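# Carry beaker of vials between two shelved benches

## Task

Move the beaker holding the vials from the shelved bench by the door onto the work surface of the shelved bench by the window. It fails if the beaker or any vial reaches the floor, if either glass item drops more than a few centimetres or is struck hard (it breaks), or if the robot topples or is left leaning. At the end the gripper must have released the beaker and moved away, and the beaker must rest there on its own, not held in place by the robot.

## Robot and tools

Robot: a Hello Robot Stretch 3 with one arm. It has a two-wheel differential base (0.33 m long, 0.34 m wide), a lift that slides the arm up and down a mast, and a telescoping arm that reaches out to the robot's RIGHT side, ending in a wrist (yaw, pitch, roll) and a two-finger gripper. The base cannot strafe; to shift the gripper forward or back you drive the base. Turning in place pivots about the point between the drive wheels, 0.05 m behind the front edge. Stowed (arm in, wrist folded) it sweeps a 0.28 m radius when turning; an unfolded level wrist reaches past that circle.

Frames: base frame has its origin on the floor between the drive wheels, x forward, y left, z up. hand_pose is reported in this frame at the fingertip meeting point. Odometry frame is the base frame where the scene began; heading is positive leftward, -3.142 to 3.142.

Cameras: head_camera and nav_camera on the head (aimed with head_pan_rad, head_tilt_rad), wrist_camera on the gripper. Each result carries one image per camera, taken when the call ends.

Tool execute_actions: argument actions is a list run in order (empty list just reports state). Each action may hold robot, steps (1 to 450 control steps at 30 per second, default 1) and until (only together with steps). {"steps": n} alone waits. robot is one command, a list of up to 8 commands run one after another, or {"stop": true} which brakes everything and clears the queue. A command may contain:
- base: exactly one of translate_m (metres, relative offset straight ahead from where the base is when that command begins; positive forward, absolute value at most 1) or rotate_rad (radians, relative turn in place; positive is counter-clockwise/left, absolute value at most 3.2).
- joints: absolute targets by name, unnamed joints keep their targets. lift_m 0 to 1.1 (arm height on mast); arm_m 0 to 0.52 (extension); wrist_yaw_rad -1.345 to 4.42 (0 along the arm, positive toward the front, 3.0 folded over base); wrist_pitch_rad -1.57 to 0.451 (0 level, negative tips fingers down); wrist_roll_rad -2.911 to 2.911; gripper_m -0.089 to 0.179 (larger is wider; actual fingertip gap is 0.007 smaller when nearly shut, 0.025 smaller when fully open, zero below 0.007); head_pan_rad -3.953 to 1.73 (0 forward, positive left, -1.57 looks along the arm); head_tilt_rad -1.53 to 0.419 (negative looks down).
- contact_limits: {"arm_m": effort %, 1 to 100}, a push threshold at which the arm halts; smaller is gentler, too small stops immediately. Holds until arm_m's next command.
- In a list, {"pause_s": s} waits up to 15 s.
One bad or out-of-range value rejects the whole call. New commands act immediately and discard the rest of an older queue. Base and joint motion in one command start together and keep going after the call returns.

until: {"robot": {"status": "ended"}} fires when nothing is moving and no queue runs (or at once if the first command is refused). Other fields compare as [op, value], e.g. "lift_m": [">", 0.3]; statuses accept a word or ["!=", "moving"]. {"any": {"status": "ended"}} fires when any motion or the queue ends.

Tool zoom_image: camera (head_camera, nav_camera or wrist_camera) and region [x0, y0, x1, y1] in pixels of that camera's latest image, top-left origin, at most 504 by 504.

Let every motion finish first, since leftover motion is braked and may stop short.

Result lines: base_status shows progress as (distance moved of goal); joint_goals and joint_status per joint; statuses are moving, done, off_target (resting away from goal, may still be pushing), contact_stop (arm or lift pushed firmly and went slack), time_out, stopped, not_commanded, torque_fault (wrist servo off about 10 s, joint limp). measured_speeds from encoders. refusals, queue (idle/running/done/dropped/stopped), queue_left. Lines starting refused:, dropped:, replaced: explain ends of motions. on_its_own appears when the robot altered a goal, a joint is slack or off, a motor rests outside its normal effort, or base_tilt drifts 3 degrees or more. lidar_m: 12 distances in 30-degree sectors, first straight ahead then counter-clockwise (4th left, 7th back, 10th right), at 0.17 m height; glass is invisible to it. wrist_depth_mm and head_depth_mm: 7x7 median depth grids. motor_effort in percent with peak in brackets; readings carry offsets and noise. base_tilt in degrees forward/right. Fast base speed (0.30 m/s, 1.9 rad/s) only with lift_m under 0.30, arm_m under 0.03 and wrist_yaw_rad over 2.54; otherwise 0.10 m/s, 0.63 rad/s.

Gripping: command gripper_m less than the object width to squeeze; release by opening at least 0.02 past the touch value. Neither reading nor done confirms a grasp; check images and effort. Overtight squeezes are eased by a stall guard, so heavy glass may slip; send a new value to re-grip.

Cautions: fold or unfold the wrist only with lift_m 0.32 to 0.95, pitch -0.4, roll near 0; once folded, lift may go to 0.25. With yaw below -0.4 keep pitch at -0.5 or lower. Pushing against something immovable with the gripper above about 0.45 m, repeating a push after contact_stop, driving while holding something fixed, or snagging furniture (especially reversing) can tip the robot; if so, reverse the last move in small steps, free the gripper, and lower lift to about 0.2 if needed. Set glass down gently with low contact limits, never drop it, and avoid knocks. Loose objects may occasionally be nudged by outside forces.

Each tool is called after "Emit:" by a JSON object that holds its "fn" and its "kwargs".

## Session

Emit:
{"fn": "execute_actions", "kwargs": {"actions": []}}

Scene clock: 0.00 s.
robot.base_odometry: x=+0.000 y=+0.000 heading=+0.000 (m, m, rad; robot's odometry frame)
robot.turned_by_wheels: +0.000 (rad since the last result)
robot.turned_by_imu: +0.000 (rad since the last result)
robot.base_tilt: forward=+0.2 right=-1.0 (deg)
robot.lidar_m: 1.63 1.62 1.91 1.19 1.19 1.33 1.95 1.84 2.53 1.53 1.53 1.74
robot.head_depth_mm: 1895 2578 2590 2588 2616 2560 1922 / 1887 2445 2461 2478 2505 2479 1868 / 1872 2387 2378 2367 2365 2367 1865 / 1853 2261 2255 2292 2238 2173 1980 / 1852 2175 2186 2197 2121 2117 1972 / 1813 2106 2115 2084 2078 1580 1996 / 1799 2029 2045 2047 2015 1486 1964
robot.base_status: not_commanded
robot.joint_positions: lift_m=+0.586 arm_m=-0.001 wrist_yaw_rad=+3.014 wrist_pitch_rad=-0.553 wrist_roll_rad=+0.016 gripper_m=+0.037 head_pan_rad=-0.005 head_tilt_rad=-0.005
robot.joint_goals: lift_m=+0.586 arm_m=-0.001 wrist_yaw_rad=+3.014 wrist_pitch_rad=-0.553 wrist_roll_rad=+0.016 gripper_m=+0.037 head_pan_rad=-0.005 head_tilt_rad=-0.005
robot.joint_status: lift_m=not_commanded arm_m=not_commanded wrist_yaw_rad=not_commanded wrist_pitch_rad=not_commanded wrist_roll_rad=not_commanded gripper_m=not_commanded head_pan_rad=not_commanded head_tilt_rad=not_commanded
robot.measured_speeds: translate_m=+0.000 rotate_rad=+0.000 lift_m=+0.000 arm_m=+0.000 wrist_yaw_rad=+0.000 wrist_pitch_rad=+0.000 wrist_roll_rad=+0.000 head_pan_rad=+0.000 head_tilt_rad=+0.000
robot: refusals=0 queue=idle queue_left=0
robot.motor_effort: left_wheel=+0 right_wheel=+0 lift_m=+23 arm_m=-1 wrist_yaw_rad=+1 wrist_pitch_rad=+6 wrist_roll_rad=+0 gripper_m=+0 head_pan_rad=+0 head_tilt_rad=+1 (%)
robot.hand_pose: x=+0.0049 y=+0.0597 z=+0.5692 quat_wxyz=(+0.237, +0.696, +0.147, +0.661) (m; robot's base frame)
robot.wrist_depth_mm: 886 - - - - - - / - - - - - - - / - - - - - - - / - - - - - - - / 889 900 - 892 919 895 907 / 761 777 - 770 786 770 777 / 684 680 678 670 678 683 677
pictures: head_camera (sideways: a quarter turn clockwise sets it upright), nav_camera (sideways: a quarter turn counterclockwise sets it upright), wrist_camera
Images, in order (width x height): head_camera 896x504, nav_camera 672x504, wrist_camera 644x364.

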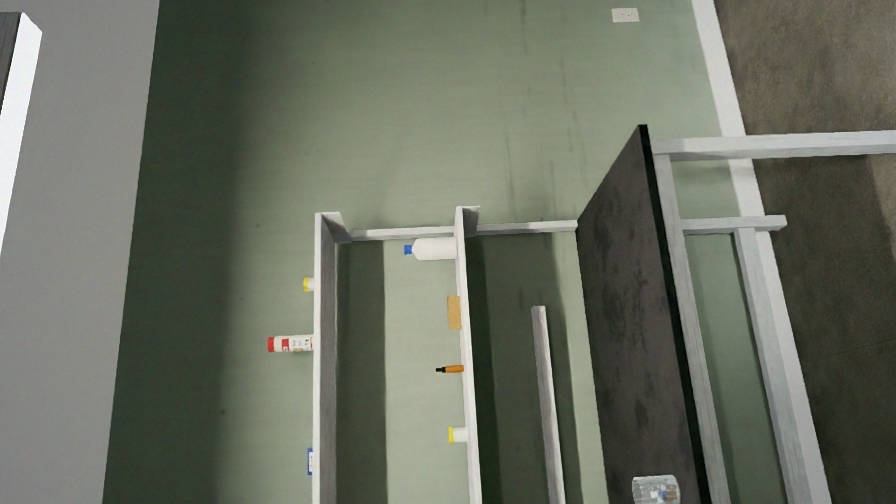

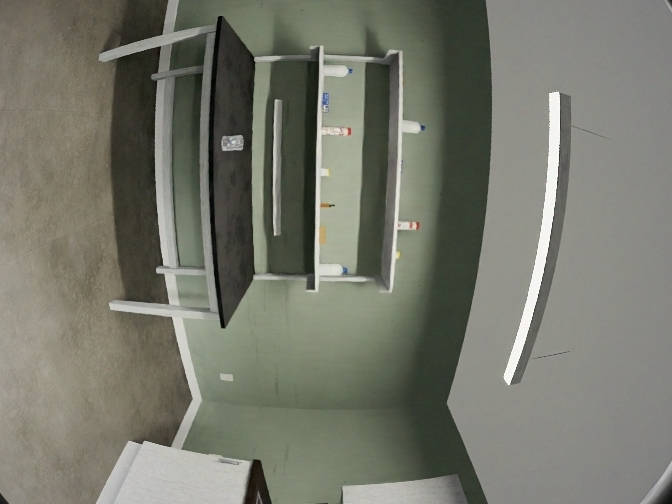

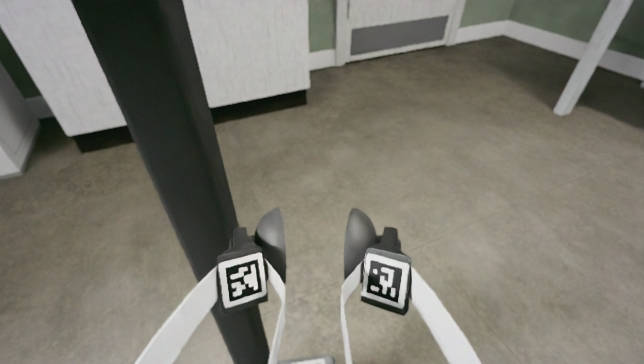

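Emit:
{"fn": "execute_actions", "kwargs": {"actions": [{"robot":{"joints":{"head_pan_rad":-2.6,"head_tilt_rad":-0.4}},"steps":200,"until":{"robot":{"status":"ended"}}}]}}

Emit:
{"fn": "execute_actions", "kwargs": {"actions": [{"robot":{"joints":{"head_pan_rad":0.35,"head_tilt_rad":-0.4,"wrist_pitch_rad":-0.4,"lift_m":0.9}},"steps":200,"until":{"robot":{"status":"ended"}}}]}}

Scene clock: 5.67 s.
robot.base_odometry: x=+0.000 y=+0.000 heading=+0.000 (m, m, rad; robot's odometry frame)
robot.turned_by_wheels: +0.000 (rad since the last result)
robot.turned_by_imu: -0.001 (rad since the last result)
robot.base_tilt: forward=+0.2 right=-1.0 (deg)
robot.lidar_m: 1.63 1.62 1.90 1.19 1.18 1.33 1.95 1.84 2.54 1.53 1.53 1.73
robot.head_depth_mm: 2015 2146 2252 2476 2095 1597 1297 / 2056 2207 2313 2306 2110 1621 1302 / 2105 2223 2390 2643 2147 1616 1307 / 2140 2331 2417 2692 2133 1634 1307 / 2179 2351 2596 2791 2108 1653 1318 / 2276 2406 2648 2879 2181 1663 1325 / 2280 2477 2762 2968 2190 1658 1341
robot.base_status: not_commanded
robot.joint_positions: lift_m=+0.586 arm_m=-0.001 wrist_yaw_rad=+3.014 wrist_pitch_rad=-0.553 wrist_roll_rad=+0.016 gripper_m=+0.037 head_pan_rad=-2.593 head_tilt_rad=-0.395
robot.joint_goals: lift_m=+0.586 arm_m=-0.001 wrist_yaw_rad=+3.014 wrist_pitch_rad=-0.553 wrist_roll_rad=+0.016 gripper_m=+0.037 head_pan_rad=-2.600 head_tilt_rad=-0.400
robot.joint_status: lift_m=not_commanded arm_m=not_commanded wrist_yaw_rad=not_commanded wrist_pitch_rad=not_commanded wrist_roll_rad=not_commanded gripper_m=not_commanded head_pan_rad=done head_tilt_rad=done
robot.measured_speeds: translate_m=+0.000 rotate_rad=+0.000 lift_m=+0.000 arm_m=+0.000 wrist_yaw_rad=+0.000 wrist_pitch_rad=+0.000 wrist_roll_rad=+0.000 head_pan_rad=+0.000 head_tilt_rad=+0.000
robot: refusals=0 queue=done queue_left=0
robot.motor_effort: left_wheel=+0(0) right_wheel=+0(0) lift_m=+23(23) arm_m=-1(1) wrist_yaw_rad=+1(1) wrist_pitch_rad=+6(6) wrist_roll_rad=+0(0) gripper_m=-1(1) head_pan_rad=-5(58) head_tilt_rad=-3(21) (%)
robot.hand_pose: x=+0.0049 y=+0.0597 z=+0.5692 quat_wxyz=(+0.237, +0.696, +0.147, +0.661) (m; robot's base frame)
robot.wrist_depth_mm: 902 - - - - - - / - - - - - - - / - - - - - - - / - - - - - - - / 901 890 - 891 915 877 880 / 771 779 - 780 780 786 768 / 692 682 661 688 680 681 677
pictures: head_camera (sideways: a quarter turn clockwise sets it upright), nav_camera (sideways: a quarter turn counterclockwise sets it upright), wrist_camera
camera_calibration (this result's frames):
head_camera: T_world_to_cam=[[0.364929, 0.188549, -0.911744, 1.2061], [0.51482, -0.856812, 0.0288694, -0.0384205], [-0.775749, -0.479919, -0.409744, 0.497795], [0, 0, 0, 1]] pos_world=[-0.0341979, -0.0214275, 1.30473]
nav_camera: T_world_to_cam=[[-0.291956, -0.205592, 0.934074, -1.17126], [-0.547768, 0.836531, 0.0129108, 0.0319879], [-0.784036, -0.507886, -0.356846, 0.427921], [0, 0, 0, 1]] pos_world=[0.0110701, -0.0502257, 1.24634]
wrist_camera: T_world_to_cam=[[0.991637, -0.127659, -0.0189718, 0.0127513], [-0.0969097, -0.639431, -0.762716, 0.505249], [0.0852365, 0.758176, -0.646455, 0.489653], [0, 0, 0, 1]] pos_world=[-0.00541736, -0.0465433, 0.702142]
Images, in order (width x height): head_camera 896x504, nav_camera 672x504, wrist_camera 644x364.

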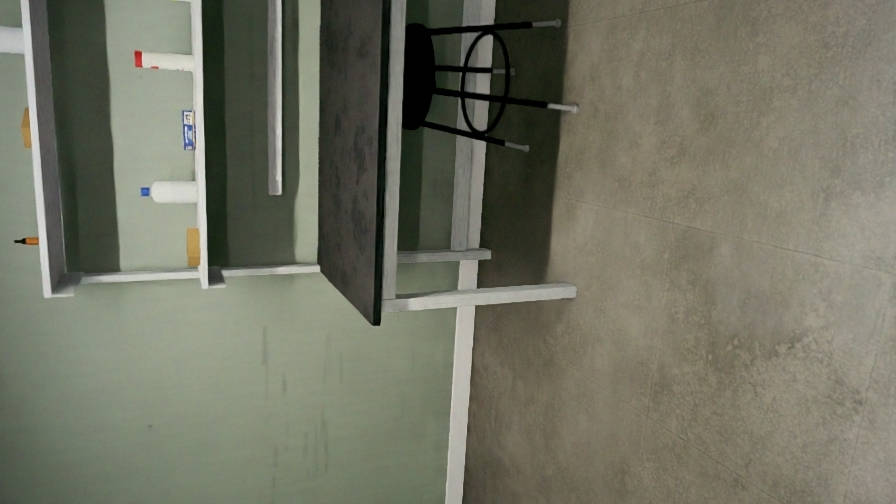

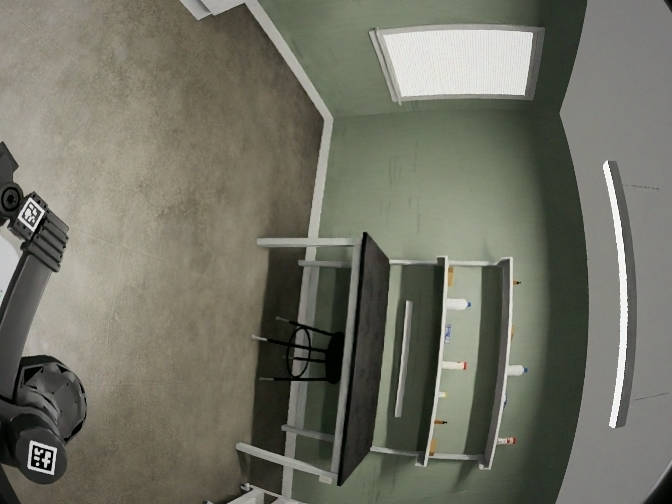

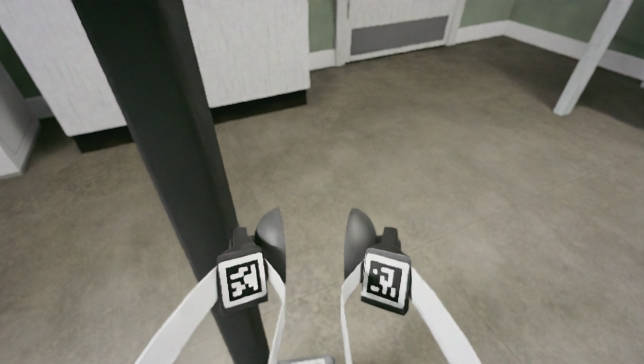

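Scene clock: 9.27 s.
robot.base_odometry: x=+0.000 y=+0.000 heading=+0.000 (m, m, rad; robot's odometry frame)
robot.turned_by_wheels: +0.000 (rad since the last result)
robot.turned_by_imu: +0.000 (rad since the last result)
robot.base_tilt: forward=+0.3 right=-1.0 (deg)
robot.lidar_m: 1.63 1.62 1.91 1.19 1.18 1.33 1.95 1.84 2.54 1.53 1.53 1.73
robot.head_depth_mm: 1857 2005 2065 2290 2097 1605 1297 / 1861 1979 2092 2328 2119 1612 1297 / 1844 2001 2096 2334 2123 1611 1307 / 1847 1971 2088 2372 2136 1621 1314 / 1842 1963 2104 2370 2191 1638 1312 / 1844 1989 2114 2309 2181 1670 1321 / 1796 1976 2153 1696 2007 1657 1331
robot.base_status: not_commanded
robot.joint_positions: lift_m=+0.900 arm_m=-0.001 wrist_yaw_rad=+3.014 wrist_pitch_rad=-0.421 wrist_roll_rad=+0.016 gripper_m=+0.037 head_pan_rad=+0.343 head_tilt_rad=-0.395
robot.joint_goals: lift_m=+0.900 arm_m=-0.001 wrist_yaw_rad=+3.014 wrist_pitch_rad=-0.400 wrist_roll_rad=+0.016 gripper_m=+0.037 head_pan_rad=+0.350 head_tilt_rad=-0.400
robot.joint_status: lift_m=done arm_m=not_commanded wrist_yaw_rad=not_commanded wrist_pitch_rad=done wrist_roll_rad=not_commanded gripper_m=not_commanded head_pan_rad=done head_tilt_rad=done
robot.measured_speeds: translate_m=+0.000 rotate_rad=+0.000 lift_m=+0.000 arm_m=+0.000 wrist_yaw_rad=+0.000 wrist_pitch_rad=+0.000 wrist_roll_rad=+0.000 head_pan_rad=+0.000 head_tilt_rad=+0.000
robot: refusals=0 queue=done queue_left=0
robot.motor_effort: left_wheel=+0(0) right_wheel=+0(1) lift_m=+31(33) arm_m=+0(0) wrist_yaw_rad=+1(1) wrist_pitch_rad=+10(11) wrist_roll_rad=+0(0) gripper_m=+0(0) head_pan_rad=+5(58) head_tilt_rad=-1(3) (%)
robot.hand_pose: x=+0.0073 y=+0.0781 z=+0.9116 quat_wxyz=(+0.193, +0.705, +0.102, +0.675) (m; robot's base frame)
robot.wrist_depth_mm: 878 - - - - - - / 946 - - - - - - / - - - - - - - / - - - - - - - / - - - - - - - / - - - - - - - / - - - - - - -
pictures: head_camera (sideways: a quarter turn clockwise sets it upright), nav_camera (sideways: a quarter turn counterclockwise sets it upright), wrist_camera
camera_calibration (this result's frames):
head_camera: T_world_to_cam=[[-0.395864, -0.109935, -0.911705, 1.21069], [-0.328646, 0.944012, 0.0288687, -0.0332744], [0.857487, 0.311056, -0.40983, 0.487944], [0, 0, 0, 1]] pos_world=[0.0499294, 0.0127304, 1.30473]
nav_camera: T_world_to_cam=[[0.327923, 0.141546, 0.93404, -1.175], [0.36505, -0.930899, 0.0129079, 0.0264235], [0.871324, 0.336738, -0.356935, 0.417938], [0, 0, 0, 1]] pos_world=[0.0115051, 0.0501784, 1.24633]
wrist_camera: T_world_to_cam=[[0.991967, -0.125083, -0.0188458, 0.0189564], [-0.0833913, -0.534628, -0.840963, 0.8414], [0.0951148, 0.835779, -0.540764, 0.594318], [0, 0, 0, 1]] pos_world=[-0.00516709, -0.0445116, 1.02933]
Images, in order (width x height): head_camera 896x504, nav_camera 672x504, wrist_camera 644x364.

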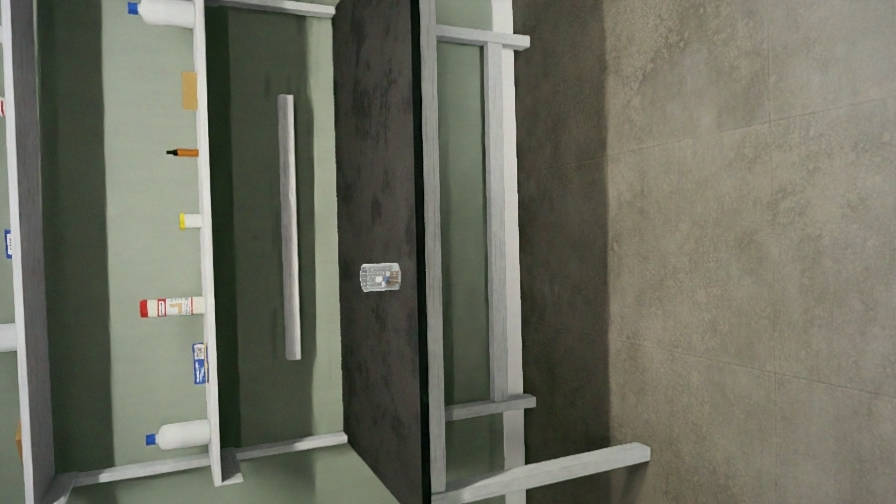

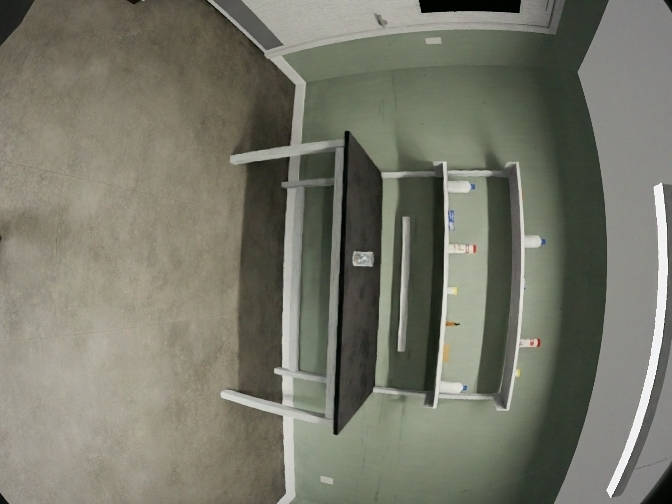

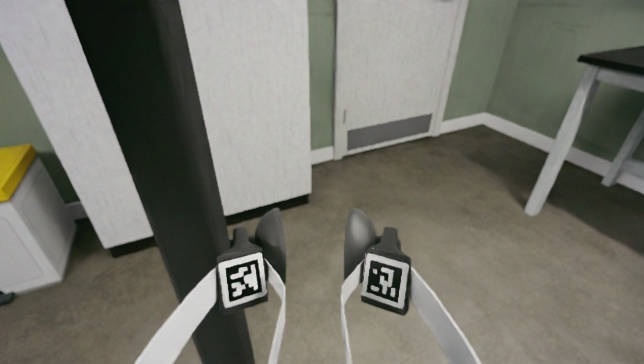

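Emit:
{"fn": "execute_actions", "kwargs": {"actions": [{"robot":[{"base":{"rotate_rad":0.474},"joints":{"wrist_yaw_rad":0,"lift_m":0.8}},{"base":{"translate_m":0.968},"joints":{"wrist_pitch_rad":0,"wrist_roll_rad":0,"gripper_m":0.16,"head_pan_rad":-1.57,"head_tilt_rad":-0.7}},{"base":{"rotate_rad":1.379}}],"steps":450,"until":{"robot":{"status":"ended"}}},{"steps":300,"until":{"robot":{"status":"ended"}}}]}}

Scene clock: 26.77 s.
robot.base_odometry: x=+0.861 y=+0.442 heading=+1.853 (m, m, rad; robot's odometry frame)
robot.turned_by_wheels: +1.853 (rad since the last result)
robot.turned_by_imu: +1.841 (rad since the last result)
robot.base_tilt: forward=+0.3 right=-1.0 (deg)
robot.lidar_m: 1.43 1.12 1.41 2.97 2.80 1.77 1.69 1.03 1.22 1.17 0.73 0.74
robot.head_depth_mm: 1079 1226 1034 788 1474 1357 - / 1076 1219 1041 792 1495 1345 - / 1061 1212 1044 797 1515 - - / 1057 1199 1045 801 1495 1286 1132 / 1052 1191 1061 804 1486 1322 1133 / 1046 1186 1059 805 1463 1327 1132 / 1038 1176 1067 808 1462 1332 1141
robot.base_status: done (rotate_rad +1.3788 of +1.3790)
robot.joint_positions: lift_m=+0.800 arm_m=-0.001 wrist_yaw_rad=+0.002 wrist_pitch_rad=-0.025 wrist_roll_rad=+0.005 gripper_m=+0.160 head_pan_rad=-1.563 head_tilt_rad=-0.691
robot.joint_goals: lift_m=+0.800 arm_m=-0.001 wrist_yaw_rad=+0.000 wrist_pitch_rad=+0.000 wrist_roll_rad=+0.000 gripper_m=+0.160 head_pan_rad=-1.570 head_tilt_rad=-0.700
robot.joint_status: lift_m=done arm_m=not_commanded wrist_yaw_rad=done wrist_pitch_rad=done wrist_roll_rad=done gripper_m=done head_pan_rad=done head_tilt_rad=done
robot.measured_speeds: translate_m=+0.000 rotate_rad=+0.000 lift_m=+0.000 arm_m=+0.000 wrist_yaw_rad=+0.000 wrist_pitch_rad=+0.000 wrist_roll_rad=+0.000 head_pan_rad=+0.000 head_tilt_rad=+0.000
robot: refusals=0 queue=done queue_left=0
robot.motor_effort: left_wheel=-3(6) right_wheel=+3(5) lift_m=+14(32) arm_m=-1(1) wrist_yaw_rad=-1(3) wrist_pitch_rad=+12(14) wrist_roll_rad=-1(1) gripper_m=+0(99) head_pan_rad=-4(59) head_tilt_rad=-4(18) (%)
robot.hand_pose: x=-0.0209 y=-0.3997 z=+0.9088 quat_wxyz=(+0.706, +0.010, -0.709, -0.008) (m; robot's base frame)
robot.wrist_depth_mm: 737 759 750 742 734 738 792 / 938 967 965 - - - - / 989 - - - - - - / - - - - - - - / 604 673 620 617 627 711 645 / 430 407 422 404 430 - 435 / 305 319 319 322 324 326 330
pictures: head_camera (sideways: a quarter turn clockwise sets it upright), nav_camera (sideways: a quarter turn counterclockwise sets it upright), wrist_camera
camera_calibration (this result's frames):
head_camera: T_world_to_cam=[[0.0244833, 0.658312, -0.752347, 1.00034], [0.999645, -0.0082199, 0.0253385, -0.0367705], [0.0104964, -0.7527, -0.65828, 0.816358], [0, 0, 0, 1]] pos_world=[0.00369703, -0.0443659, 1.29093]
nav_camera: T_world_to_cam=[[0.0277832, -0.613394, 0.789288, -0.984385], [-0.999154, -0.0409821, 0.00332142, 0.0472289], [0.0303093, -0.788713, -0.614014, 0.757568], [0, 0, 0, 1]] pos_world=[0.0515769, -0.00437596, 1.24196]
wrist_camera: T_world_to_cam=[[-0.999912, -0.0119755, -0.0056901, -0.0213043], [0.00351699, 0.174219, -0.984701, 0.997066], [0.0127836, -0.984634, -0.174162, -0.0677002], [0, 0, 0, 1]] pos_world=[-0.0239437, -0.240623, 0.9699]
Images, in order (width x height): head_camera 896x504, nav_camera 672x504, wrist_camera 644x364.

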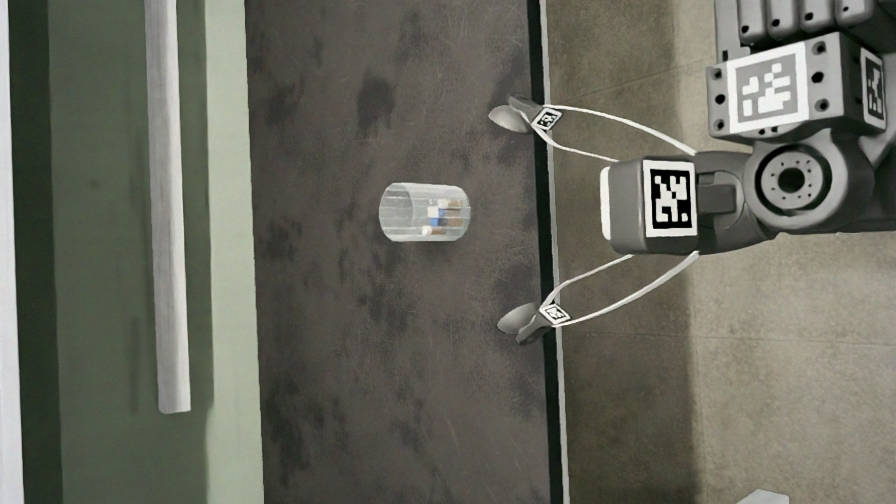

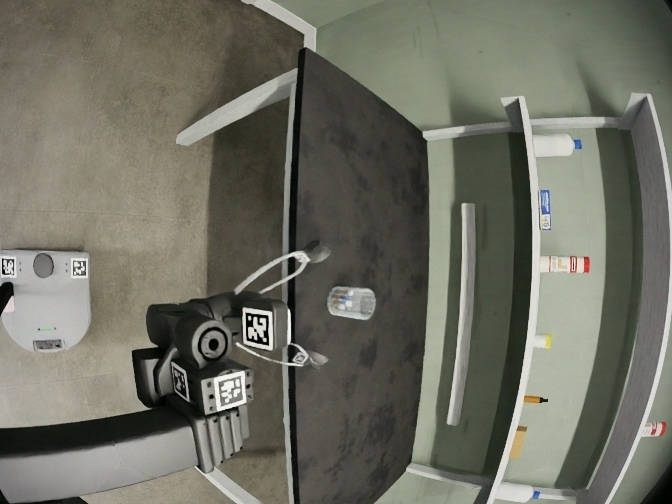

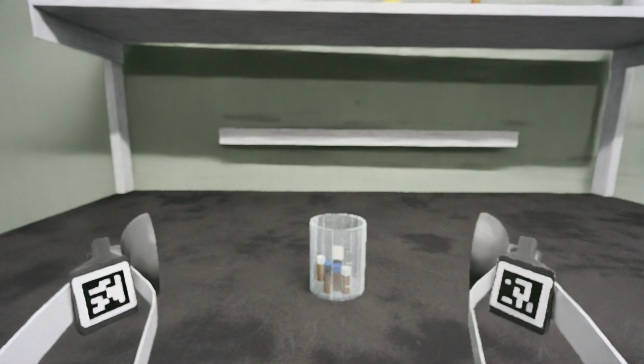

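Emit:
{"fn": "execute_actions", "kwargs": {"actions": [{"robot":[{"base":{"translate_m":-0.02},"joints":{"lift_m":0.7,"arm_m":0.03,"wrist_pitch_rad":0.025}},{"joints":{"arm_m":0.18}}],"steps":450,"until":{"robot":{"status":"ended"}}}]}}

Scene clock: 31.20 s.
robot.base_odometry: x=+0.867 y=+0.422 heading=+1.853 (m, m, rad; robot's odometry frame)
robot.turned_by_wheels: +0.000 (rad since the last result)
robot.turned_by_imu: -0.001 (rad since the last result)
robot.base_tilt: forward=+0.3 right=-1.0 (deg)
robot.lidar_m: 1.45 1.13 1.45 2.80 2.80 1.75 1.67 1.01 1.22 1.17 0.74 0.74
robot.head_depth_mm: 1087 1218 1031 789 1486 1330 - / 1077 1217 1035 792 699 1255 1125 / 1062 1210 1039 812 - 1285 1131 / 1064 1199 1053 801 1460 1294 1128 / 1052 1196 1055 801 1450 1311 1134 / 1046 1183 1054 804 1453 1325 1140 / 1043 1179 1068 811 1467 1329 1140
robot.base_status: done (translate_m -0.0200 of -0.0200)
robot.joint_positions: lift_m=+0.700 arm_m=+0.180 wrist_yaw_rad=+0.002 wrist_pitch_rad=+0.001 wrist_roll_rad=+0.005 gripper_m=+0.160 head_pan_rad=-1.563 head_tilt_rad=-0.691
robot.joint_goals: lift_m=+0.700 arm_m=+0.180 wrist_yaw_rad=+0.000 wrist_pitch_rad=+0.025 wrist_roll_rad=+0.000 gripper_m=+0.160 head_pan_rad=-1.570 head_tilt_rad=-0.700
robot.joint_status: lift_m=done arm_m=done wrist_yaw_rad=done wrist_pitch_rad=done wrist_roll_rad=done gripper_m=done head_pan_rad=done head_tilt_rad=done
robot.measured_speeds: translate_m=+0.000 rotate_rad=+0.000 lift_m=+0.000 arm_m=+0.000 wrist_yaw_rad=+0.000 wrist_pitch_rad=+0.000 wrist_roll_rad=+0.000 head_pan_rad=+0.000 head_tilt_rad=+0.000
robot: refusals=0 queue=done queue_left=0
robot.motor_effort: left_wheel=-3(7) right_wheel=+3(4) lift_m=+14(13) arm_m=+3(3) wrist_yaw_rad=-1(2) wrist_pitch_rad=+11(11) wrist_roll_rad=-1(2) gripper_m=+0(0) head_pan_rad=-4(5) head_tilt_rad=-2(4) (%)
robot.hand_pose: x=-0.0210 y=-0.5809 z=+0.8154 quat_wxyz=(+0.706, +0.000, -0.709, +0.001) (m; robot's base frame)
robot.wrist_depth_mm: 794 784 799 789 800 832 830 / 789 796 790 814 825 843 853 / 821 827 822 826 847 856 863 / 690 699 725 728 743 767 787 / 350 393 361 330 364 412 376 / 252 232 238 210 242 - 248 / 170 179 180 180 182 183 184
pictures: head_camera (sideways: a quarter turn clockwise sets it upright), nav_camera (sideways: a quarter turn counterclockwise sets it upright), wrist_camera
camera_calibration (this result's frames):
head_camera: T_world_to_cam=[[0.0244834, 0.658313, -0.752346, 1.00034], [0.999645, -0.00822004, 0.0253385, -0.0367705], [0.0104963, -0.752699, -0.658281, 0.816359], [0, 0, 0, 1]] pos_world=[0.00369703, -0.0443659, 1.29093]
nav_camera: T_world_to_cam=[[0.0277831, -0.613395, 0.789288, -0.984384], [-0.999154, -0.040982, 0.00332139, 0.0472289], [0.0303092, -0.788712, -0.614015, 0.757569], [0, 0, 0, 1]] pos_world=[0.0515769, -0.00437591, 1.24196]
wrist_camera: T_world_to_cam=[[-0.999917, -0.0118174, -0.00521575, -0.0243768], [0.00339996, 0.148764, -0.988867, 0.925276], [0.0124617, -0.988802, -0.148712, -0.285578], [0, 0, 0, 1]] pos_world=[-0.0239619, -0.420316, 0.872378]
Images, in order (width x height): head_camera 896x504, nav_camera 672x504, wrist_camera 644x364.

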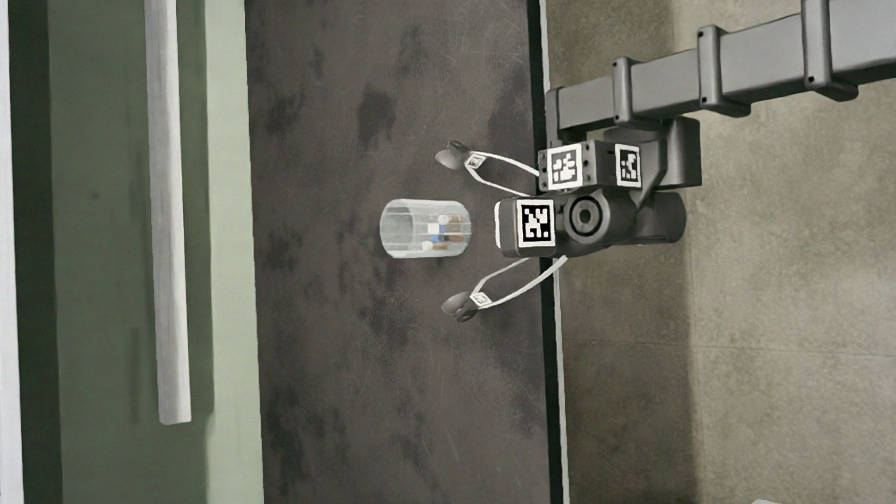

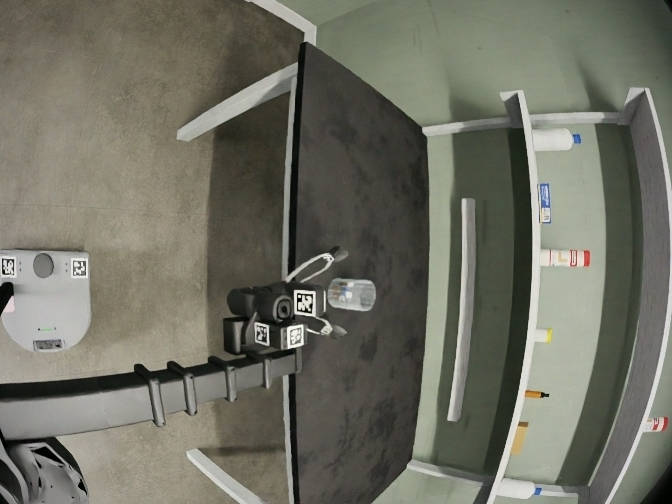

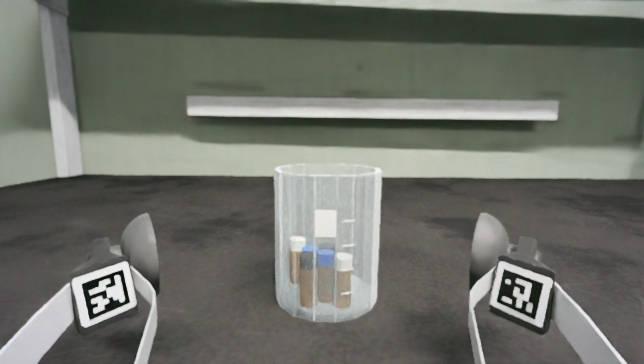

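Emit:
{"fn": "execute_actions", "kwargs": {"actions": [{"robot":{"base":{"translate_m":-0.006},"joints":{"arm_m":0.235,"lift_m":0.692}},"steps":450,"until":{"robot":{"status":"ended"}}},{"robot":{"joints":{"gripper_m":0.1}},"steps":450,"until":{"robot":{"status":"ended"}}}]}}

Scene clock: 34.17 s.
robot.base_odometry: x=+0.869 y=+0.417 heading=+1.853 (m, m, rad; robot's odometry frame)
robot.turned_by_wheels: +0.000 (rad since the last result)
robot.turned_by_imu: +0.000 (rad since the last result)
robot.base_tilt: forward=+0.3 right=-1.0 (deg)
robot.lidar_m: 1.46 1.14 1.45 2.80 2.79 1.75 1.66 1.01 1.22 1.17 0.75 0.74
robot.head_depth_mm: 1078 1228 1029 787 1473 1331 - / 1077 1215 1042 795 - 1282 1114 / 1068 1219 1048 822 - 1303 1128 / 1061 1209 1046 830 1470 1319 1130 / 1057 1200 1054 802 1454 1324 1140 / 1042 1179 1059 806 1463 1328 1134 / 1040 1181 1060 808 1459 1329 1136
robot.base_status: done (translate_m -0.0060 of -0.0060)
robot.joint_positions: lift_m=+0.692 arm_m=+0.235 wrist_yaw_rad=+0.002 wrist_pitch_rad=+0.001 wrist_roll_rad=+0.005 gripper_m=+0.100 head_pan_rad=-1.563 head_tilt_rad=-0.691
robot.joint_goals: lift_m=+0.692 arm_m=+0.235 wrist_yaw_rad=+0.000 wrist_pitch_rad=+0.025 wrist_roll_rad=+0.000 gripper_m=+0.100 head_pan_rad=-1.570 head_tilt_rad=-0.700
robot.joint_status: lift_m=done arm_m=done wrist_yaw_rad=done wrist_pitch_rad=done wrist_roll_rad=done gripper_m=done head_pan_rad=done head_tilt_rad=done
robot.measured_speeds: translate_m=+0.000 rotate_rad=+0.000 lift_m=+0.000 arm_m=+0.000 wrist_yaw_rad=+0.000 wrist_pitch_rad=+0.000 wrist_roll_rad=+0.000 head_pan_rad=+0.000 head_tilt_rad=+0.000
robot: refusals=0 queue=done queue_left=0
robot.motor_effort: left_wheel=-3(7) right_wheel=+2(4) lift_m=+14(15) arm_m=+3(3) wrist_yaw_rad=-2(1) wrist_pitch_rad=+11(11) wrist_roll_rad=-1(1) gripper_m=+0(99) head_pan_rad=-5(5) head_tilt_rad=-3(3) (%)
robot.hand_pose: x=-0.0210 y=-0.6359 z=+0.8074 quat_wxyz=(+0.706, +0.000, -0.709, +0.001) (m; robot's base frame)
robot.wrist_depth_mm: 726 733 745 743 766 776 782 / 751 759 760 764 773 779 789 / 757 777 771 796 810 814 802 / 645 658 675 687 690 705 724 / 328 331 334 306 377 342 348 / 221 237 222 154 219 227 229 / 174 166 166 153 168 170 171
pictures: head_camera (sideways: a quarter turn clockwise sets it upright), nav_camera (sideways: a quarter turn counterclockwise sets it upright), wrist_camera
camera_calibration (this result's frames):
head_camera: T_world_to_cam=[[0.0244834, 0.658313, -0.752346, 1.00034], [0.999645, -0.00822004, 0.0253385, -0.0367705], [0.0104963, -0.7527, -0.658281, 0.816358], [0, 0, 0, 1]] pos_world=[0.00369703, -0.0443659, 1.29093]
nav_camera: T_world_to_cam=[[0.0277831, -0.613395, 0.789288, -0.984384], [-0.999154, -0.040982, 0.00332139, 0.0472289], [0.0303092, -0.788713, -0.614015, 0.757569], [0, 0, 0, 1]] pos_world=[0.0515769, -0.00437592, 1.24196]
wrist_camera: T_world_to_cam=[[-0.999917, -0.0118015, -0.00521493, -0.0250632], [0.00340246, 0.148688, -0.988878, 0.925525], [0.0124457, -0.988814, -0.148636, -0.341225], [0, 0, 0, 1]] pos_world=[-0.0239634, -0.475319, 0.864383]
Images, in order (width x height): head_camera 896x504, nav_camera 672x504, wrist_camera 644x364.

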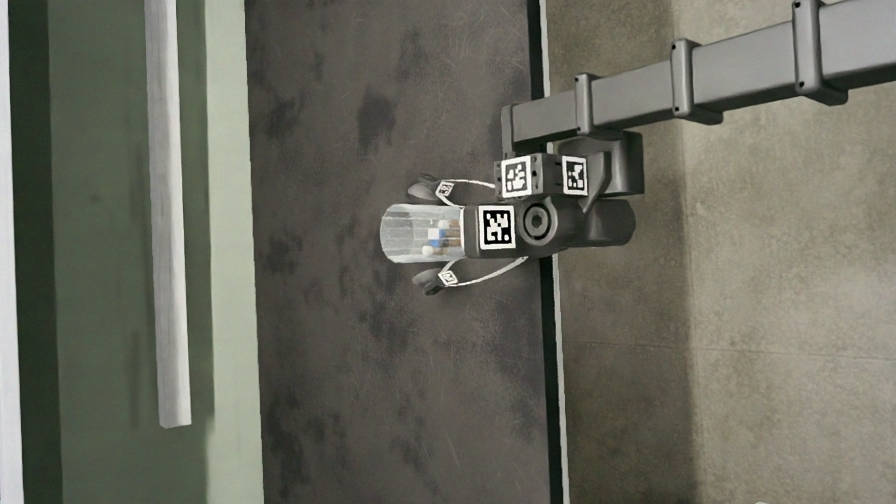

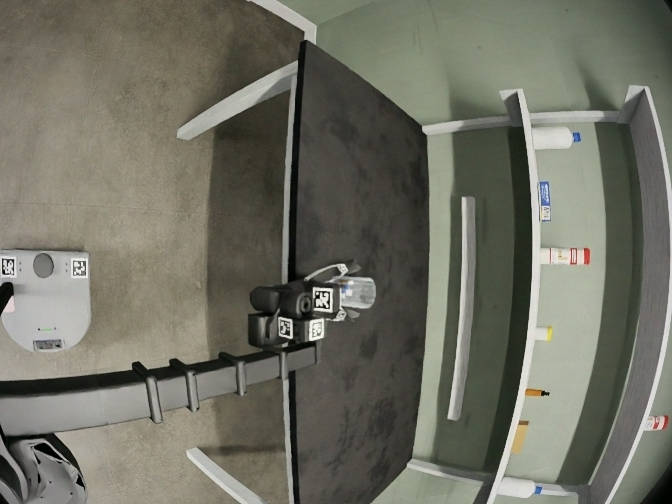

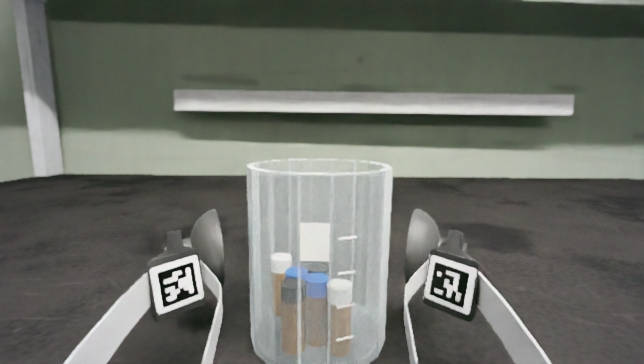

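Emit:
{"fn": "execute_actions", "kwargs": {"actions": [{"robot":{"joints":{"gripper_m":0.0}},"steps":100,"until":{"robot":{"status":"ended"}}},{"robot":{"joints":{"lift_m":0.72}},"steps":100,"until":{"robot":{"status":"ended"}}}]}}

Scene clock: 36.43 s.
robot.base_odometry: x=+0.869 y=+0.417 heading=+1.853 (m, m, rad; robot's odometry frame)
robot.turned_by_wheels: +0.000 (rad since the last result)
robot.turned_by_imu: +0.000 (rad since the last result)
robot.base_tilt: forward=+0.3 right=-1.0 (deg)
robot.lidar_m: 1.45 1.14 1.45 2.80 2.79 1.74 1.67 1.01 1.22 1.17 0.75 0.74
robot.head_depth_mm: 1081 1232 1034 791 1479 1322 - / 1073 1223 1032 821 - 1280 1114 / 1060 1217 1043 825 - 1312 1122 / 1060 1204 1045 788 1451 1318 1133 / 1052 1194 1051 801 1444 1314 1131 / 1045 1188 1059 806 1462 1316 1135 / 1041 1178 1066 807 1466 1329 1138
robot.base_status: done (translate_m -0.0060 of -0.0060)
robot.joint_positions: lift_m=+0.720 arm_m=+0.235 wrist_yaw_rad=+0.001 wrist_pitch_rad=-0.007 wrist_roll_rad=+0.005 gripper_m=+0.006 head_pan_rad=-1.563 head_tilt_rad=-0.691
robot.joint_goals: lift_m=+0.720 arm_m=+0.235 wrist_yaw_rad=+0.000 wrist_pitch_rad=+0.025 wrist_roll_rad=+0.000 gripper_m=+0.004 head_pan_rad=-1.570 head_tilt_rad=-0.700
robot.joint_status: lift_m=done arm_m=done wrist_yaw_rad=done wrist_pitch_rad=done wrist_roll_rad=done gripper_m=off_target head_pan_rad=done head_tilt_rad=done
robot.measured_speeds: translate_m=+0.000 rotate_rad=+0.000 lift_m=+0.000 arm_m=+0.000 wrist_yaw_rad=+0.000 wrist_pitch_rad=+0.000 wrist_roll_rad=+0.000 head_pan_rad=+0.000 head_tilt_rad=+0.000
robot: refusals=0 queue=done queue_left=0
robot.on_its_own: gripper_m is held at +0.004, not at your +0.000, by its stall guard, which is still easing
robot.motor_effort: left_wheel=-2(2) right_wheel=+3(3) lift_m=+31(31) arm_m=+3(3) wrist_yaw_rad=-1(2) wrist_pitch_rad=+15(16) wrist_roll_rad=-2(1) gripper_m=-36(99) head_pan_rad=-5(5) head_tilt_rad=-2(3) (%)
robot.hand_pose: x=-0.0212 y=-0.6357 z=+0.8324 quat_wxyz=(+0.706, +0.003, -0.709, -0.002) (m; robot's base frame)
robot.wrist_depth_mm: 726 742 751 754 762 766 773 / 741 756 768 768 785 794 806 / 766 772 776 774 799 800 805 / 731 789 796 801 813 827 819 / 397 398 443 408 456 418 420 / 270 271 240 159 258 277 280 / 204 204 205 155 207 208 209
pictures: head_camera (sideways: a quarter turn clockwise sets it upright), nav_camera (sideways: a quarter turn counterclockwise sets it upright), wrist_camera
camera_calibration (this result's frames):
head_camera: T_world_to_cam=[[0.0244834, 0.658313, -0.752346, 1.00034], [0.999645, -0.00822016, 0.0253385, -0.0367705], [0.0104962, -0.7527, -0.658281, 0.816358], [0, 0, 0, 1]] pos_world=[0.00369702, -0.0443659, 1.29093]
nav_camera: T_world_to_cam=[[0.0277831, -0.613395, 0.789288, -0.984384], [-0.999154, -0.0409818, 0.00332139, 0.0472289], [0.0303091, -0.788713, -0.614015, 0.757569], [0, 0, 0, 1]] pos_world=[0.0515769, -0.00437592, 1.24196]
wrist_camera: T_world_to_cam=[[-0.999924, -0.0111081, -0.00529852, -0.0245872], [0.00349162, 0.156787, -0.987626, 0.954299], [0.0118013, -0.98757, -0.156736, -0.329794], [0, 0, 0, 1]] pos_world=[-0.0240254, -0.475589, 0.89067]
Images, in order (width x height): head_camera 896x504, nav_camera 672x504, wrist_camera 644x364.

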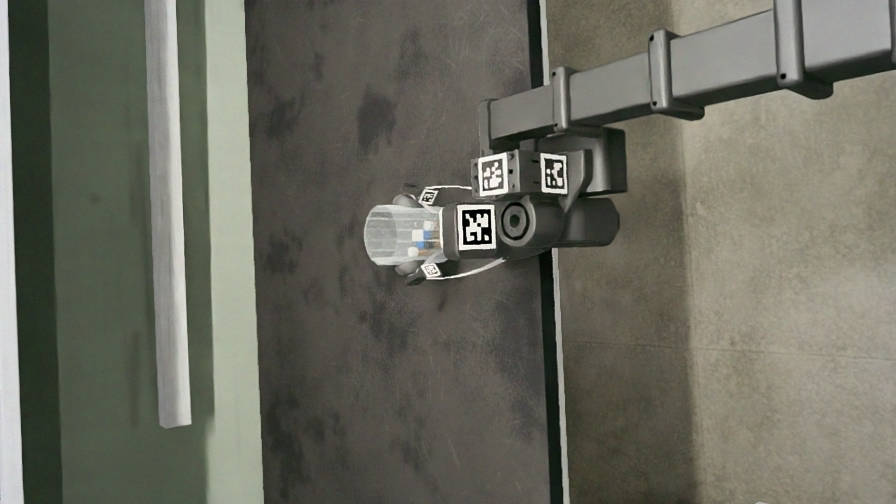

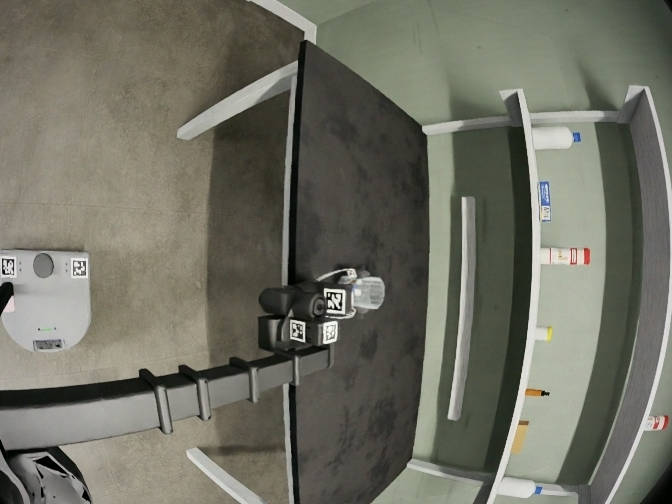

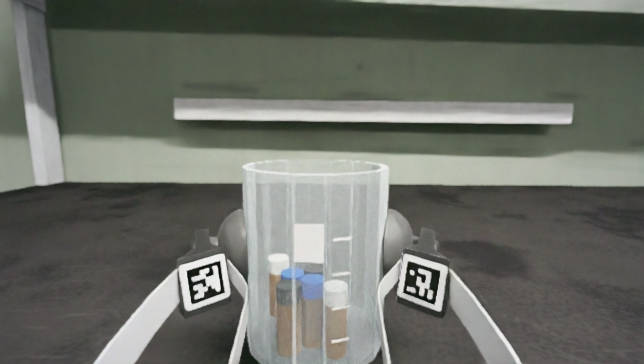

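Emit:
{"fn": "execute_actions", "kwargs": {"actions": [{"robot":[{"joints":{"gripper_m":0.015,"lift_m":0.76}},{"joints":{"arm_m":0.02,"head_pan_rad":0,"head_tilt_rad":-0.7}},{"base":{"rotate_rad":1.571}},{"base":{"translate_m":1.0}}],"steps":450,"until":{"robot":{"status":"ended"}}},{"steps":300,"until":{"robot":{"status":"ended"}}}]}}

Scene clock: 55.37 s.
robot.base_odometry: x=-0.092 y=+0.139 heading=-2.860 (m, m, rad; robot's odometry frame)
robot.turned_by_wheels: +1.571 (rad since the last result)
robot.turned_by_imu: +1.561 (rad since the last result)
robot.base_tilt: forward=+0.2 right=-1.0 (deg)
robot.lidar_m: 1.83 1.86 1.78 1.70 1.75 1.75 2.17 1.61 1.06 1.01 1.05 1.68
robot.head_depth_mm: 2125 2346 2509 1917 1551 1302 1123 / 2076 1867 2418 1922 1564 1311 1128 / 2052 1878 2496 1934 1564 1313 1130 / 2042 1772 2423 1955 1577 1311 1130 / 2012 1769 2417 1934 1571 1318 1127 / 1993 1787 2449 1942 1588 1327 1136 / 2016 1803 2451 1963 1583 1322 1135
robot.base_status: done (translate_m +1.0000 of +1.0000)
robot.joint_positions: lift_m=+0.760 arm_m=+0.020 wrist_yaw_rad=+0.001 wrist_pitch_rad=-0.008 wrist_roll_rad=+0.004 gripper_m=+0.030 head_pan_rad=-0.007 head_tilt_rad=-0.691
robot.joint_goals: lift_m=+0.760 arm_m=+0.020 wrist_yaw_rad=+0.000 wrist_pitch_rad=+0.025 wrist_roll_rad=+0.000 gripper_m=+0.029 head_pan_rad=+0.000 head_tilt_rad=-0.700
robot.joint_status: lift_m=done arm_m=done wrist_yaw_rad=done wrist_pitch_rad=done wrist_roll_rad=done gripper_m=done head_pan_rad=done head_tilt_rad=done
robot.measured_speeds: translate_m=+0.000 rotate_rad=+0.000 lift_m=+0.000 arm_m=+0.000 wrist_yaw_rad=+0.000 wrist_pitch_rad=+0.000 wrist_roll_rad=+0.000 head_pan_rad=+0.000 head_tilt_rad=+0.000
robot: refusals=0 queue=done queue_left=0
robot.on_its_own: gripper_m is held at +0.029, not at your +0.015, by its stall guard, which is not easing now
robot.motor_effort: left_wheel=-3(6) right_wheel=+3(6) lift_m=+31(33) arm_m=-4(5) wrist_yaw_rad=-1(0) wrist_pitch_rad=+15(15) wrist_roll_rad=-1(2) gripper_m=-24(37) head_pan_rad=+5(56) head_tilt_rad=-3(2) (%)
robot.hand_pose: x=-0.0212 y=-0.4213 z=+0.8721 quat_wxyz=(+0.706, +0.003, -0.708, -0.003) (m; robot's base frame)
robot.wrist_depth_mm: - 682 695 695 701 721 - / - 711 695 719 719 737 - / - 716 726 733 739 766 - / - - 746 760 773 764 - / - - 772 766 782 799 - / 975 967 788 159 810 837 - / 776 852 802 156 849 - -
pictures: head_camera (sideways: a quarter turn clockwise sets it upright), nav_camera (sideways: a quarter turn counterclockwise sets it upright), wrist_camera
camera_calibration (this result's frames):
head_camera: T_world_to_cam=[[-0.657935, 0.0341719, -0.752299, 1.00444], [0.0229364, 0.999416, 0.0253373, -0.0308111], [0.752725, -0.000584673, -0.658335, 0.811901], [0, 0, 0, 1]] pos_world=[0.0504249, -0.00305582, 1.29092]
nav_camera: T_world_to_cam=[[0.613794, 0.0187502, 0.789244, -0.987901], [0.0262696, -0.999649, 0.00331899, 0.0409769], [0.789029, 0.0186959, -0.614071, 0.753015], [0, 0, 0, 1]] pos_world=[0.0111406, 0.0454076, 1.24196]
wrist_camera: T_world_to_cam=[[-0.999927, -0.011105, -0.0048198, -0.0224116], [0.00300725, 0.1578, -0.987466, 0.960211], [0.0117263, -0.987409, -0.157755, -0.110856], [0, 0, 0, 1]] pos_world=[-0.0239976, -0.261231, 0.93058]
Images, in order (width x height): head_camera 896x504, nav_camera 672x504, wrist_camera 644x364.

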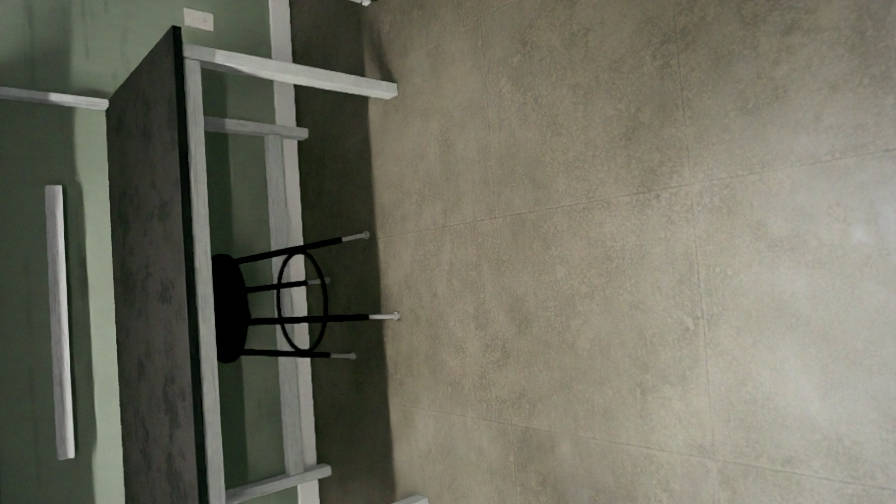

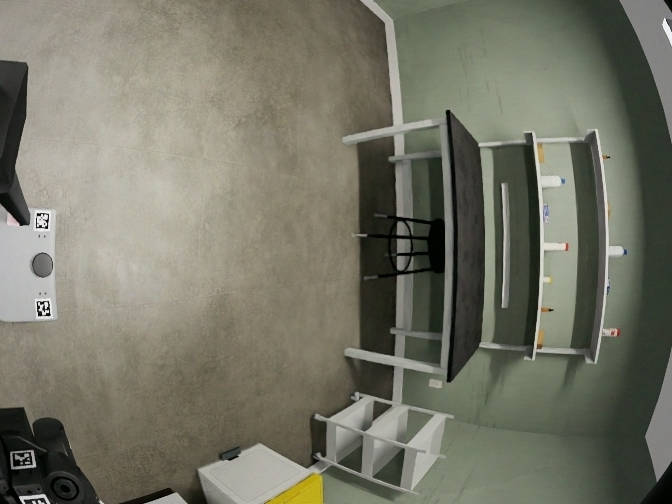

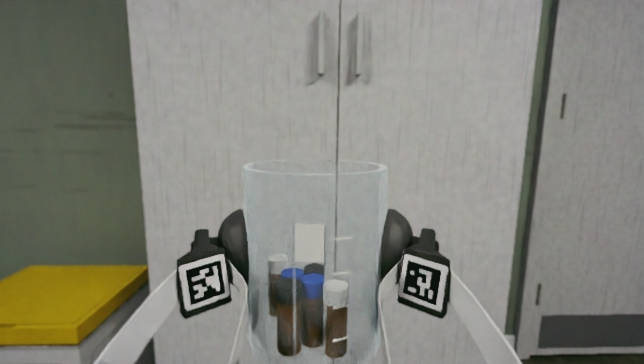

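Emit:
{"fn": "execute_actions", "kwargs": {"actions": [{"robot":[{"base":{"translate_m":1.0},"joints":{"lift_m":0.8,"head_pan_rad":-1.57,"head_tilt_rad":-0.6}},{"base":{"rotate_rad":1.571},"joints":{"arm_m":0.15}},{"joints":{"arm_m":0.47}}],"steps":450,"until":{"robot":{"status":"ended"}}},{"steps":300,"until":{"robot":{"status":"ended"}}}]}}

Scene clock: 73.83 s.
robot.base_odometry: x=-1.052 y=-0.140 heading=-1.289 (m, m, rad; robot's odometry frame)
robot.turned_by_wheels: +1.571 (rad since the last result)
robot.turned_by_imu: +1.561 (rad since the last result)
robot.base_tilt: forward=+0.2 right=-1.0 (deg)
robot.lidar_m: 1.81 1.78 2.37 2.57 1.45 1.02 0.99 1.02 0.96 0.84 1.13 1.04
robot.head_depth_mm: 1200 1393 1219 916 1730 - 1134 / 1198 1363 1237 959 1615 1367 1159 / 1205 1325 1382 873 1681 1370 1170 / 1200 1316 1398 897 1632 1376 1168 / 1175 1329 1258 898 1590 1355 1177 / 1172 1319 1259 906 1648 1398 1176 / 1135 1305 1275 908 1660 1394 1181
robot.base_status: done (rotate_rad +1.5708 of +1.5710)
robot.joint_positions: lift_m=+0.800 arm_m=+0.470 wrist_yaw_rad=+0.001 wrist_pitch_rad=-0.008 wrist_roll_rad=+0.004 gripper_m=+0.030 head_pan_rad=-1.563 head_tilt_rad=-0.606
robot.joint_goals: lift_m=+0.800 arm_m=+0.470 wrist_yaw_rad=+0.000 wrist_pitch_rad=+0.025 wrist_roll_rad=+0.000 gripper_m=+0.029 head_pan_rad=-1.570 head_tilt_rad=-0.600
robot.joint_status: lift_m=done arm_m=done wrist_yaw_rad=done wrist_pitch_rad=done wrist_roll_rad=done gripper_m=done head_pan_rad=done head_tilt_rad=done
robot.measured_speeds: translate_m=+0.000 rotate_rad=+0.000 lift_m=+0.000 arm_m=+0.000 wrist_yaw_rad=+0.000 wrist_pitch_rad=+0.000 wrist_roll_rad=+0.000 head_pan_rad=+0.000 head_tilt_rad=+0.000
robot: refusals=0 queue=done queue_left=0
robot.on_its_own: gripper_m is held at +0.029, not at your +0.015, by its stall guard, which is not easing now
robot.motor_effort: left_wheel=-3(5) right_wheel=+3(6) lift_m=+31(32) arm_m=+3(4) wrist_yaw_rad=+0(1) wrist_pitch_rad=+16(16) wrist_roll_rad=-1(1) gripper_m=-24(24) head_pan_rad=-4(59) head_tilt_rad=+1(10) (%)
robot.hand_pose: x=-0.0212 y=-0.8707 z=+0.9121 quat_wxyz=(+0.706, +0.003, -0.708, -0.003) (m; robot's base frame)
robot.wrist_depth_mm: 693 701 697 714 725 704 635 / 710 708 718 739 747 756 770 / 724 717 738 742 746 760 789 / 729 742 763 776 790 809 804 / 627 629 707 588 723 652 659 / 425 426 381 159 409 446 444 / 321 323 325 156 328 329 333
pictures: head_camera (sideways: a quarter turn clockwise sets it upright), nav_camera (sideways: a quarter turn counterclockwise sets it upright), wrist_camera
camera_calibration (this result's frames):
head_camera: T_world_to_cam=[[0.0250216, 0.59159, -0.805851, 1.07008], [0.999628, -0.00604228, 0.0266026, -0.0384191], [0.0108687, -0.806216, -0.591521, 0.729512], [0, 0, 0, 1]] pos_world=[0.00370083, -0.0451359, 1.29487]
nav_camera: T_world_to_cam=[[0.0272242, -0.543679, 0.838851, -1.049], [-0.999159, -0.0405297, 0.00615858, 0.0435347], [0.0306501, -0.838314, -0.544326, 0.666904], [0, 0, 0, 1]] pos_world=[0.0516155, -0.00947858, 1.2427]
wrist_camera: T_world_to_cam=[[-0.999927, -0.0110423, -0.00482281, -0.0271679], [0.00301732, 0.158036, -0.987429, 1.07073], [0.0116657, -0.987372, -0.157992, -0.548033], [0, 0, 0, 1]] pos_world=[-0.0240035, -0.710627, 0.970557]
Images, in order (width x height): head_camera 896x504, nav_camera 672x504, wrist_camera 644x364.

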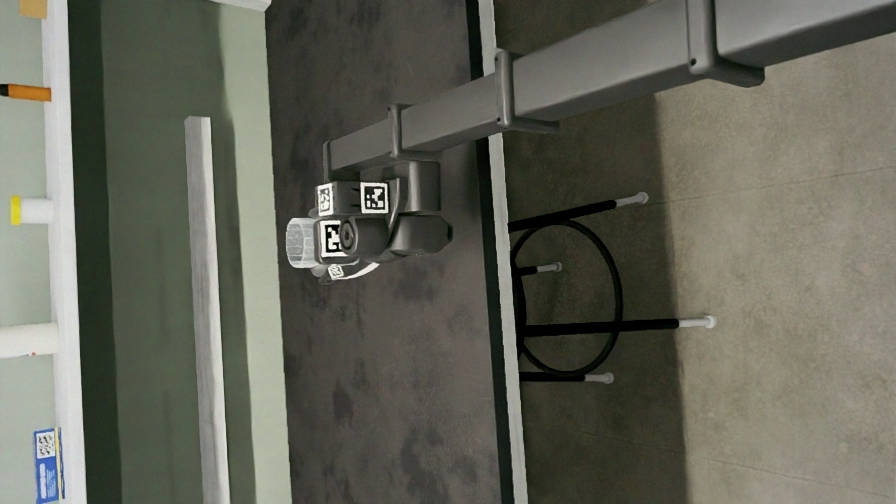

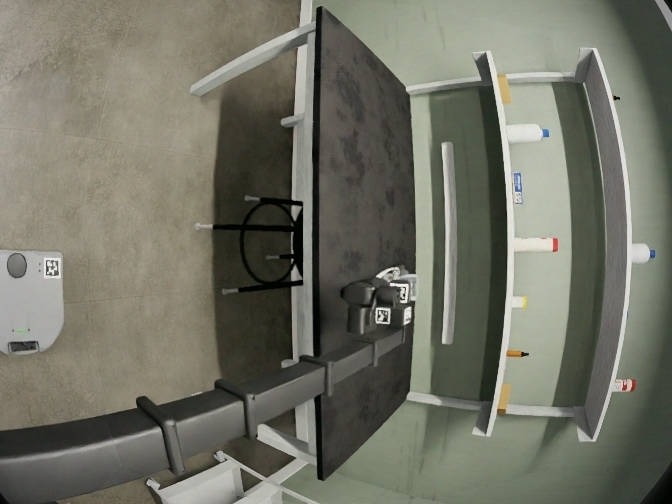

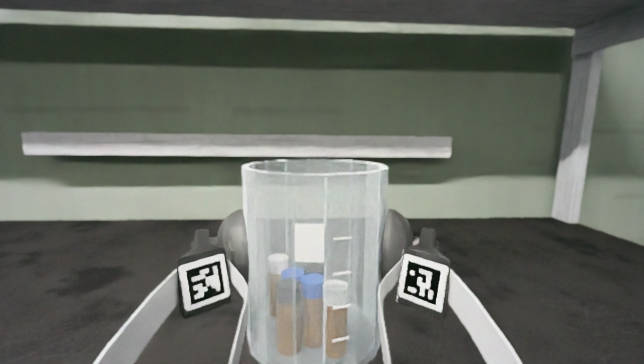

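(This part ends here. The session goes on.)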